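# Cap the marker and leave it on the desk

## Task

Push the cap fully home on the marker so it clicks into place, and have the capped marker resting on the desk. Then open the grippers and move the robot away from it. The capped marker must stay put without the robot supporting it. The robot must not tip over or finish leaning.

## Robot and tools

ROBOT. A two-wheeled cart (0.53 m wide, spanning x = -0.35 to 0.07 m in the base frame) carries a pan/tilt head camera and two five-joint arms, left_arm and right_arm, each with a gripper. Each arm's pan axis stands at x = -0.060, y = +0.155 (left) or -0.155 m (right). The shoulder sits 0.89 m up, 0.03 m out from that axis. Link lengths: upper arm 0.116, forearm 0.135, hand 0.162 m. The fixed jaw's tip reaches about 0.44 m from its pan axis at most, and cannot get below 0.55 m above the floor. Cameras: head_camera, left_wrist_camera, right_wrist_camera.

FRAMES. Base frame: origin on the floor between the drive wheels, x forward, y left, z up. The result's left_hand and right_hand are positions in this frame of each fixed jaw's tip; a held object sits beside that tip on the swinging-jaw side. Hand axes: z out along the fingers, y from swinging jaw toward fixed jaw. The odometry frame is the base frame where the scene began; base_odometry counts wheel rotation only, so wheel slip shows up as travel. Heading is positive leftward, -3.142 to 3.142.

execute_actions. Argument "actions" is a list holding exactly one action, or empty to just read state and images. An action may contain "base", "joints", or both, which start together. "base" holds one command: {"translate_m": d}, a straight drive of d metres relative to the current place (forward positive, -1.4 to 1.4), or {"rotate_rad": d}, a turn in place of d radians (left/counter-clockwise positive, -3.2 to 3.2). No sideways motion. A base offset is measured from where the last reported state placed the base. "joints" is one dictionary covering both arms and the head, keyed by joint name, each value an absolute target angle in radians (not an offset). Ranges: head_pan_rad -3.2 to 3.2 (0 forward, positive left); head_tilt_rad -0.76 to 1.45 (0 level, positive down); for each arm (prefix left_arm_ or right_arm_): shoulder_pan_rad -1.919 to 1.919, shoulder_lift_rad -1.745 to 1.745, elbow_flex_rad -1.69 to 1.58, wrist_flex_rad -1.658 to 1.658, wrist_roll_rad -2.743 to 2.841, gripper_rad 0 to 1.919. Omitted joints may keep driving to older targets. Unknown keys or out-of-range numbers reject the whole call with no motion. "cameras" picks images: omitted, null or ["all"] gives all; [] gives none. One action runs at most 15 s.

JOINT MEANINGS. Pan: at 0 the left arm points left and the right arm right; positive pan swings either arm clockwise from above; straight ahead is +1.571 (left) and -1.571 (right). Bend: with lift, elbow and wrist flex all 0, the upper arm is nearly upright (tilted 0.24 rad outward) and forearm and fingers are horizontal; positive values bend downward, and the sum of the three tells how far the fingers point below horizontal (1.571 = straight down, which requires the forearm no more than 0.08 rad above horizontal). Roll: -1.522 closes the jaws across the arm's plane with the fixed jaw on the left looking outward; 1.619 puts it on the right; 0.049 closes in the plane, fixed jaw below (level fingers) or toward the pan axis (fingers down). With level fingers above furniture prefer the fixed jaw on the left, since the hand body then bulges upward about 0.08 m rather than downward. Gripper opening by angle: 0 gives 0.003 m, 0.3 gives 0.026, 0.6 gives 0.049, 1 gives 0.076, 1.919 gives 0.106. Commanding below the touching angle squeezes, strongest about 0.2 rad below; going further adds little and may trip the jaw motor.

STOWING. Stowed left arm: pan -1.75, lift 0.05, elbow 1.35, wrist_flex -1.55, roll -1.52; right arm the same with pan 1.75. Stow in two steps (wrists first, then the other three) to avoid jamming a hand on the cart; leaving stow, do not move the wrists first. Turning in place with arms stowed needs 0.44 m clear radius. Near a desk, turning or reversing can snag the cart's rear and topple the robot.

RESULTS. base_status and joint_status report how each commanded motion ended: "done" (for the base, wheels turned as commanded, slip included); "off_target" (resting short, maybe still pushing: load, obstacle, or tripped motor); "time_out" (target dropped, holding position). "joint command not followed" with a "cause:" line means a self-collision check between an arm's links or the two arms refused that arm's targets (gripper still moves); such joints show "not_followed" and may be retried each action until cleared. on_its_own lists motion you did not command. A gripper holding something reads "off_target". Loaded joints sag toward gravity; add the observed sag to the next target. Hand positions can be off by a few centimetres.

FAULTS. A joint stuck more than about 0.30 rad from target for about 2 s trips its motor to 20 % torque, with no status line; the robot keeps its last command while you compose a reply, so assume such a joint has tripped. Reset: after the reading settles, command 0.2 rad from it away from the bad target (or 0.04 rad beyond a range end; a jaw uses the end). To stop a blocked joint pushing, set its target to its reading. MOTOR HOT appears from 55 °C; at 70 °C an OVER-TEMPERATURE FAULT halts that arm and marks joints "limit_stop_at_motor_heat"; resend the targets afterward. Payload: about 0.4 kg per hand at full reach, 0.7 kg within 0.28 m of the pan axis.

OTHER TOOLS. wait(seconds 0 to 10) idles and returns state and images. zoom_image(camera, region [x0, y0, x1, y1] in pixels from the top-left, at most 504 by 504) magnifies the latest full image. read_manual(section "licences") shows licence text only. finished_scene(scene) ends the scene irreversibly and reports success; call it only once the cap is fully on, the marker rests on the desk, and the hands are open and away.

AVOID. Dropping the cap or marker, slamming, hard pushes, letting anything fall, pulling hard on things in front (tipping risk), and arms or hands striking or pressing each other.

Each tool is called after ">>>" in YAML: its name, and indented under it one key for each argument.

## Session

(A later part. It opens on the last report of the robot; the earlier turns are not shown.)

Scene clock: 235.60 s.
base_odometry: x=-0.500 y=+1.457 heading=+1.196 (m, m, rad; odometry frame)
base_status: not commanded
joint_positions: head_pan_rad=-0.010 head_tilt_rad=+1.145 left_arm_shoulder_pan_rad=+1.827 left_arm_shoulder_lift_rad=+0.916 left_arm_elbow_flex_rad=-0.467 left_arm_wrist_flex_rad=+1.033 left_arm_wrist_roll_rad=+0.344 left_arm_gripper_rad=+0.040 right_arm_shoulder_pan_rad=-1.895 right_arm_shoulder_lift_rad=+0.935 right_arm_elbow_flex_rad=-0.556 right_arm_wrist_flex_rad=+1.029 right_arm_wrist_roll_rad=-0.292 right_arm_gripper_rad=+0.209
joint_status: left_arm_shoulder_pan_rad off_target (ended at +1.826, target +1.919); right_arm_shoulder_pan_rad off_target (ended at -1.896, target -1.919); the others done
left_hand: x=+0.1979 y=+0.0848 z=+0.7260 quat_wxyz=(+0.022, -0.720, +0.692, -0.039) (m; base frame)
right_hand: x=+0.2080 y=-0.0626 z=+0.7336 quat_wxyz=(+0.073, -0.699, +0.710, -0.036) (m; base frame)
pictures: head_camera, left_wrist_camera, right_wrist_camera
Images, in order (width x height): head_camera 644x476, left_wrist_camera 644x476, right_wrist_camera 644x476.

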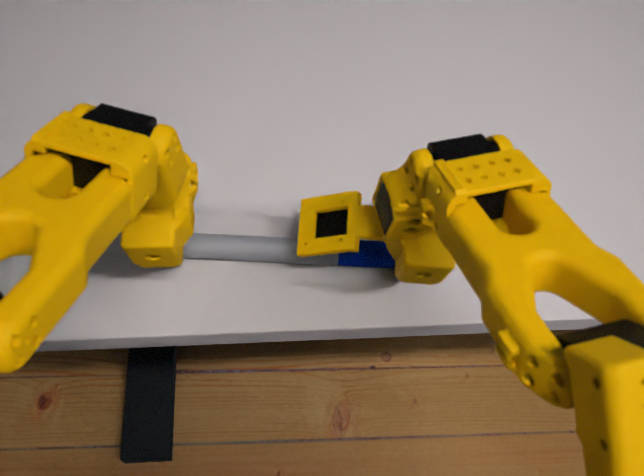

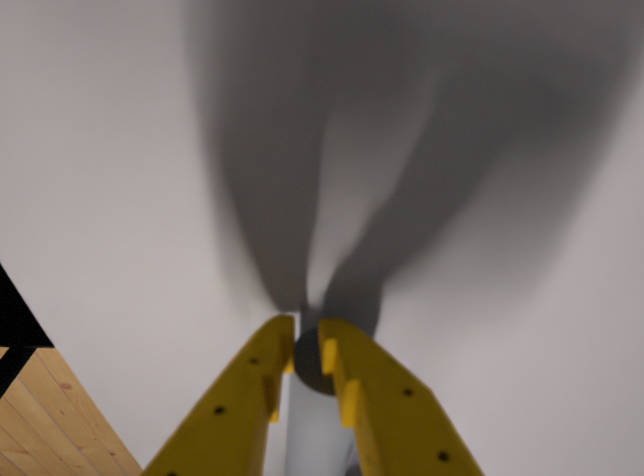

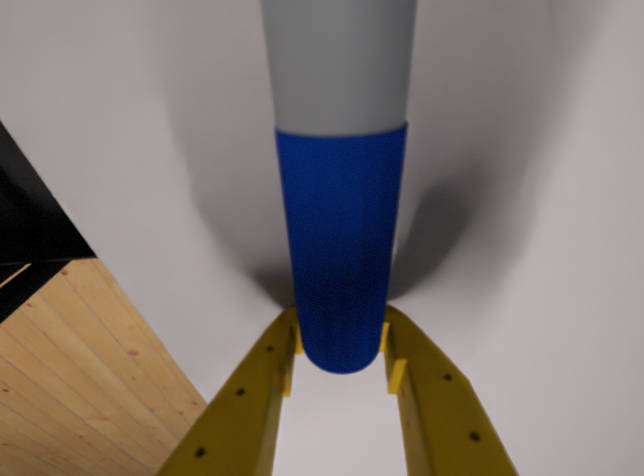

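Seated. Release.

>>> execute_actions:
  actions:
    - {"joints":{"left_arm_shoulder_pan_rad":1.7,"right_arm_shoulder_pan_rad":-1.895}}
  cameras: ["right_wrist_camera"]

>>> execute_actions:
  actions:
    - {"joints":{"right_arm_gripper_rad":0.4,"right_arm_wrist_flex_rad":1.05}}
  cameras: ["right_wrist_camera"]

>>> execute_actions:
  actions:
    - {"joints":{"right_arm_shoulder_lift_rad":0.5,"right_arm_wrist_flex_rad":1.45,"left_arm_shoulder_lift_rad":0.5,"left_arm_wrist_flex_rad":1.45}}
  cameras: []

>>> execute_actions:
  actions:
    - {"base":{"translate_m":-0.3},"joints":{"right_arm_shoulder_pan_rad":-1.4,"left_arm_shoulder_pan_rad":1.4,"right_arm_shoulder_lift_rad":-0.2,"left_arm_shoulder_lift_rad":-0.2,"right_arm_elbow_flex_rad":0.3,"left_arm_elbow_flex_rad":0.3,"head_tilt_rad":0.85}}
  cameras: ["head_camera"]

Scene clock: 244.53 s.
base_odometry: x=-0.500 y=+1.457 heading=+1.196 (m, m, rad; odometry frame)
base_status: not commanded
joint_positions: head_pan_rad=-0.010 head_tilt_rad=+1.145 left_arm_shoulder_pan_rad=+1.712 left_arm_shoulder_lift_rad=+0.916 left_arm_elbow_flex_rad=-0.467 left_arm_wrist_flex_rad=+1.033 left_arm_wrist_roll_rad=+0.344 left_arm_gripper_rad=+0.039 right_arm_shoulder_pan_rad=-1.886 right_arm_shoulder_lift_rad=+0.935 right_arm_elbow_flex_rad=-0.556 right_arm_wrist_flex_rad=+1.029 right_arm_wrist_roll_rad=-0.292 right_arm_gripper_rad=+0.209
joint_status: all done
left_hand: x=+0.2043 y=+0.1148 z=+0.7260 quat_wxyz=(+0.024, -0.759, +0.650, -0.037) (m; base frame)
right_hand: x=+0.2088 y=-0.0651 z=+0.7336 quat_wxyz=(+0.073, -0.696, +0.714, -0.036) (m; base frame)
pictures: right_wrist_camera
Images, in order (width x height): right_wrist_camera 644x476.

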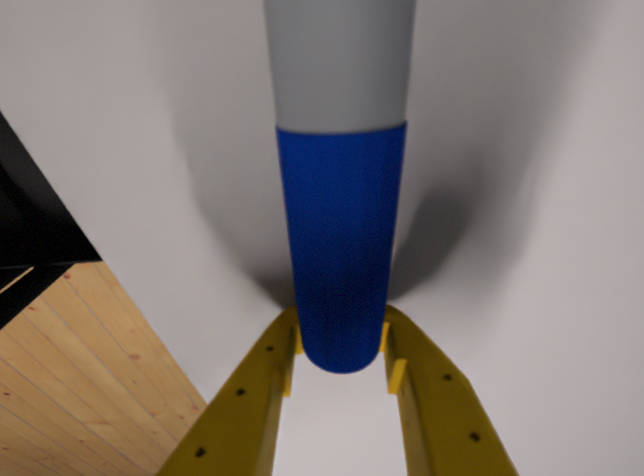

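Scene clock: 245.23 s.
base_odometry: x=-0.500 y=+1.457 heading=+1.196 (m, m, rad; odometry frame)
base_status: not commanded
joint_positions: head_pan_rad=-0.010 head_tilt_rad=+1.145 left_arm_shoulder_pan_rad=+1.712 left_arm_shoulder_lift_rad=+0.916 left_arm_elbow_flex_rad=-0.467 left_arm_wrist_flex_rad=+1.033 left_arm_wrist_roll_rad=+0.344 left_arm_gripper_rad=+0.039 right_arm_shoulder_pan_rad=-1.886 right_arm_shoulder_lift_rad=+0.935 right_arm_elbow_flex_rad=-0.556 right_arm_wrist_flex_rad=+1.040 right_arm_wrist_roll_rad=-0.292 right_arm_gripper_rad=+0.391
joint_status: all done
left_hand: x=+0.2043 y=+0.1148 z=+0.7260 quat_wxyz=(+0.024, -0.759, +0.650, -0.037) (m; base frame)
right_hand: x=+0.2072 y=-0.0656 z=+0.7334 quat_wxyz=(+0.068, -0.696, +0.714, -0.034) (m; base frame)
pictures: right_wrist_camera
Images, in order (width x height): right_wrist_camera 644x476.

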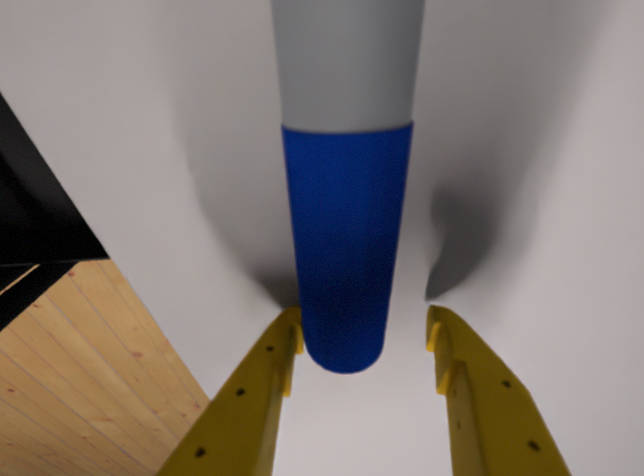

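Scene clock: 246.33 s.
base_odometry: x=-0.500 y=+1.457 heading=+1.196 (m, m, rad; odometry frame)
base_status: not commanded
joint_positions: head_pan_rad=-0.010 head_tilt_rad=+1.145 left_arm_shoulder_pan_rad=+1.712 left_arm_shoulder_lift_rad=+0.551 left_arm_elbow_flex_rad=-0.467 left_arm_wrist_flex_rad=+1.438 left_arm_wrist_roll_rad=+0.344 left_arm_gripper_rad=+0.039 right_arm_shoulder_pan_rad=-1.886 right_arm_shoulder_lift_rad=+0.558 right_arm_elbow_flex_rad=-0.556 right_arm_wrist_flex_rad=+1.443 right_arm_wrist_roll_rad=-0.292 right_arm_gripper_rad=+0.392
joint_status: all done
left_hand: x=+0.1856 y=+0.1175 z=+0.8085 quat_wxyz=(+0.013, -0.759, +0.650, -0.021) (m; base frame)
right_hand: x=+0.1878 y=-0.0720 z=+0.8194 quat_wxyz=(+0.056, -0.697, +0.715, -0.028) (m; base frame)
pictures: none
No camera images: the call's "cameras" was empty. Leave "cameras" out to get every camera's image.

Scene clock: 248.77 s.
base_odometry: x=-0.611 y=+1.178 heading=+1.199 (m, m, rad; odometry frame)
base_status: done
joint_positions: head_pan_rad=-0.010 head_tilt_rad=+0.865 left_arm_shoulder_pan_rad=+1.411 left_arm_shoulder_lift_rad=-0.169 left_arm_elbow_flex_rad=+0.302 left_arm_wrist_flex_rad=+1.440 left_arm_wrist_roll_rad=+0.344 left_arm_gripper_rad=+0.039 right_arm_shoulder_pan_rad=-1.410 right_arm_shoulder_lift_rad=-0.165 right_arm_elbow_flex_rad=+0.304 right_arm_wrist_flex_rad=+1.443 right_arm_wrist_roll_rad=-0.292 right_arm_gripper_rad=+0.392
joint_status: all done
left_hand: x=+0.1041 y=+0.1787 z=+0.8365 quat_wxyz=(-0.001, -0.848, +0.529, +0.001) (m; base frame)
right_hand: x=+0.1027 y=-0.1791 z=+0.8356 quat_wxyz=(-0.005, -0.510, +0.860, +0.004) (m; base frame)
pictures: head_camera
Images, in order (width x height): head_camera 644x476.

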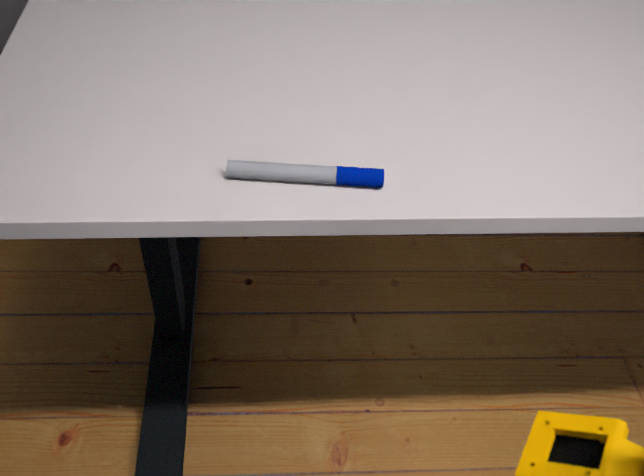

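>>> execute_actions:
  actions: []
  cameras: ["head_camera"]

Scene clock: 250.50 s.
base_odometry: x=-0.611 y=+1.178 heading=+1.199 (m, m, rad; odometry frame)
base_status: done
joint_positions: head_pan_rad=-0.010 head_tilt_rad=+0.865 left_arm_shoulder_pan_rad=+1.411 left_arm_shoulder_lift_rad=-0.169 left_arm_elbow_flex_rad=+0.302 left_arm_wrist_flex_rad=+1.440 left_arm_wrist_roll_rad=+0.344 left_arm_gripper_rad=+0.039 right_arm_shoulder_pan_rad=-1.410 right_arm_shoulder_lift_rad=-0.165 right_arm_elbow_flex_rad=+0.304 right_arm_wrist_flex_rad=+1.443 right_arm_wrist_roll_rad=-0.292 right_arm_gripper_rad=+0.392
joint_status: all done
left_hand: x=+0.1041 y=+0.1787 z=+0.8365 quat_wxyz=(-0.001, -0.848, +0.529, +0.001) (m; base frame)
right_hand: x=+0.1027 y=-0.1791 z=+0.8356 quat_wxyz=(-0.005, -0.510, +0.860, +0.004) (m; base frame)
pictures: head_camera
Images, in order (width x height): head_camera 644x476.

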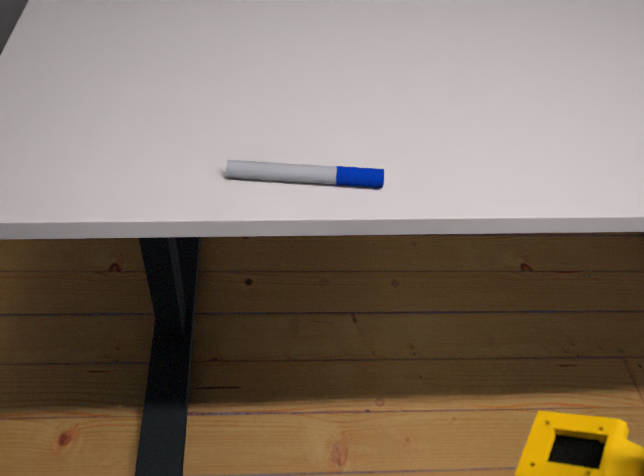

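>>> finished_scene:
  scene: 1

The scene is finished: the task was done.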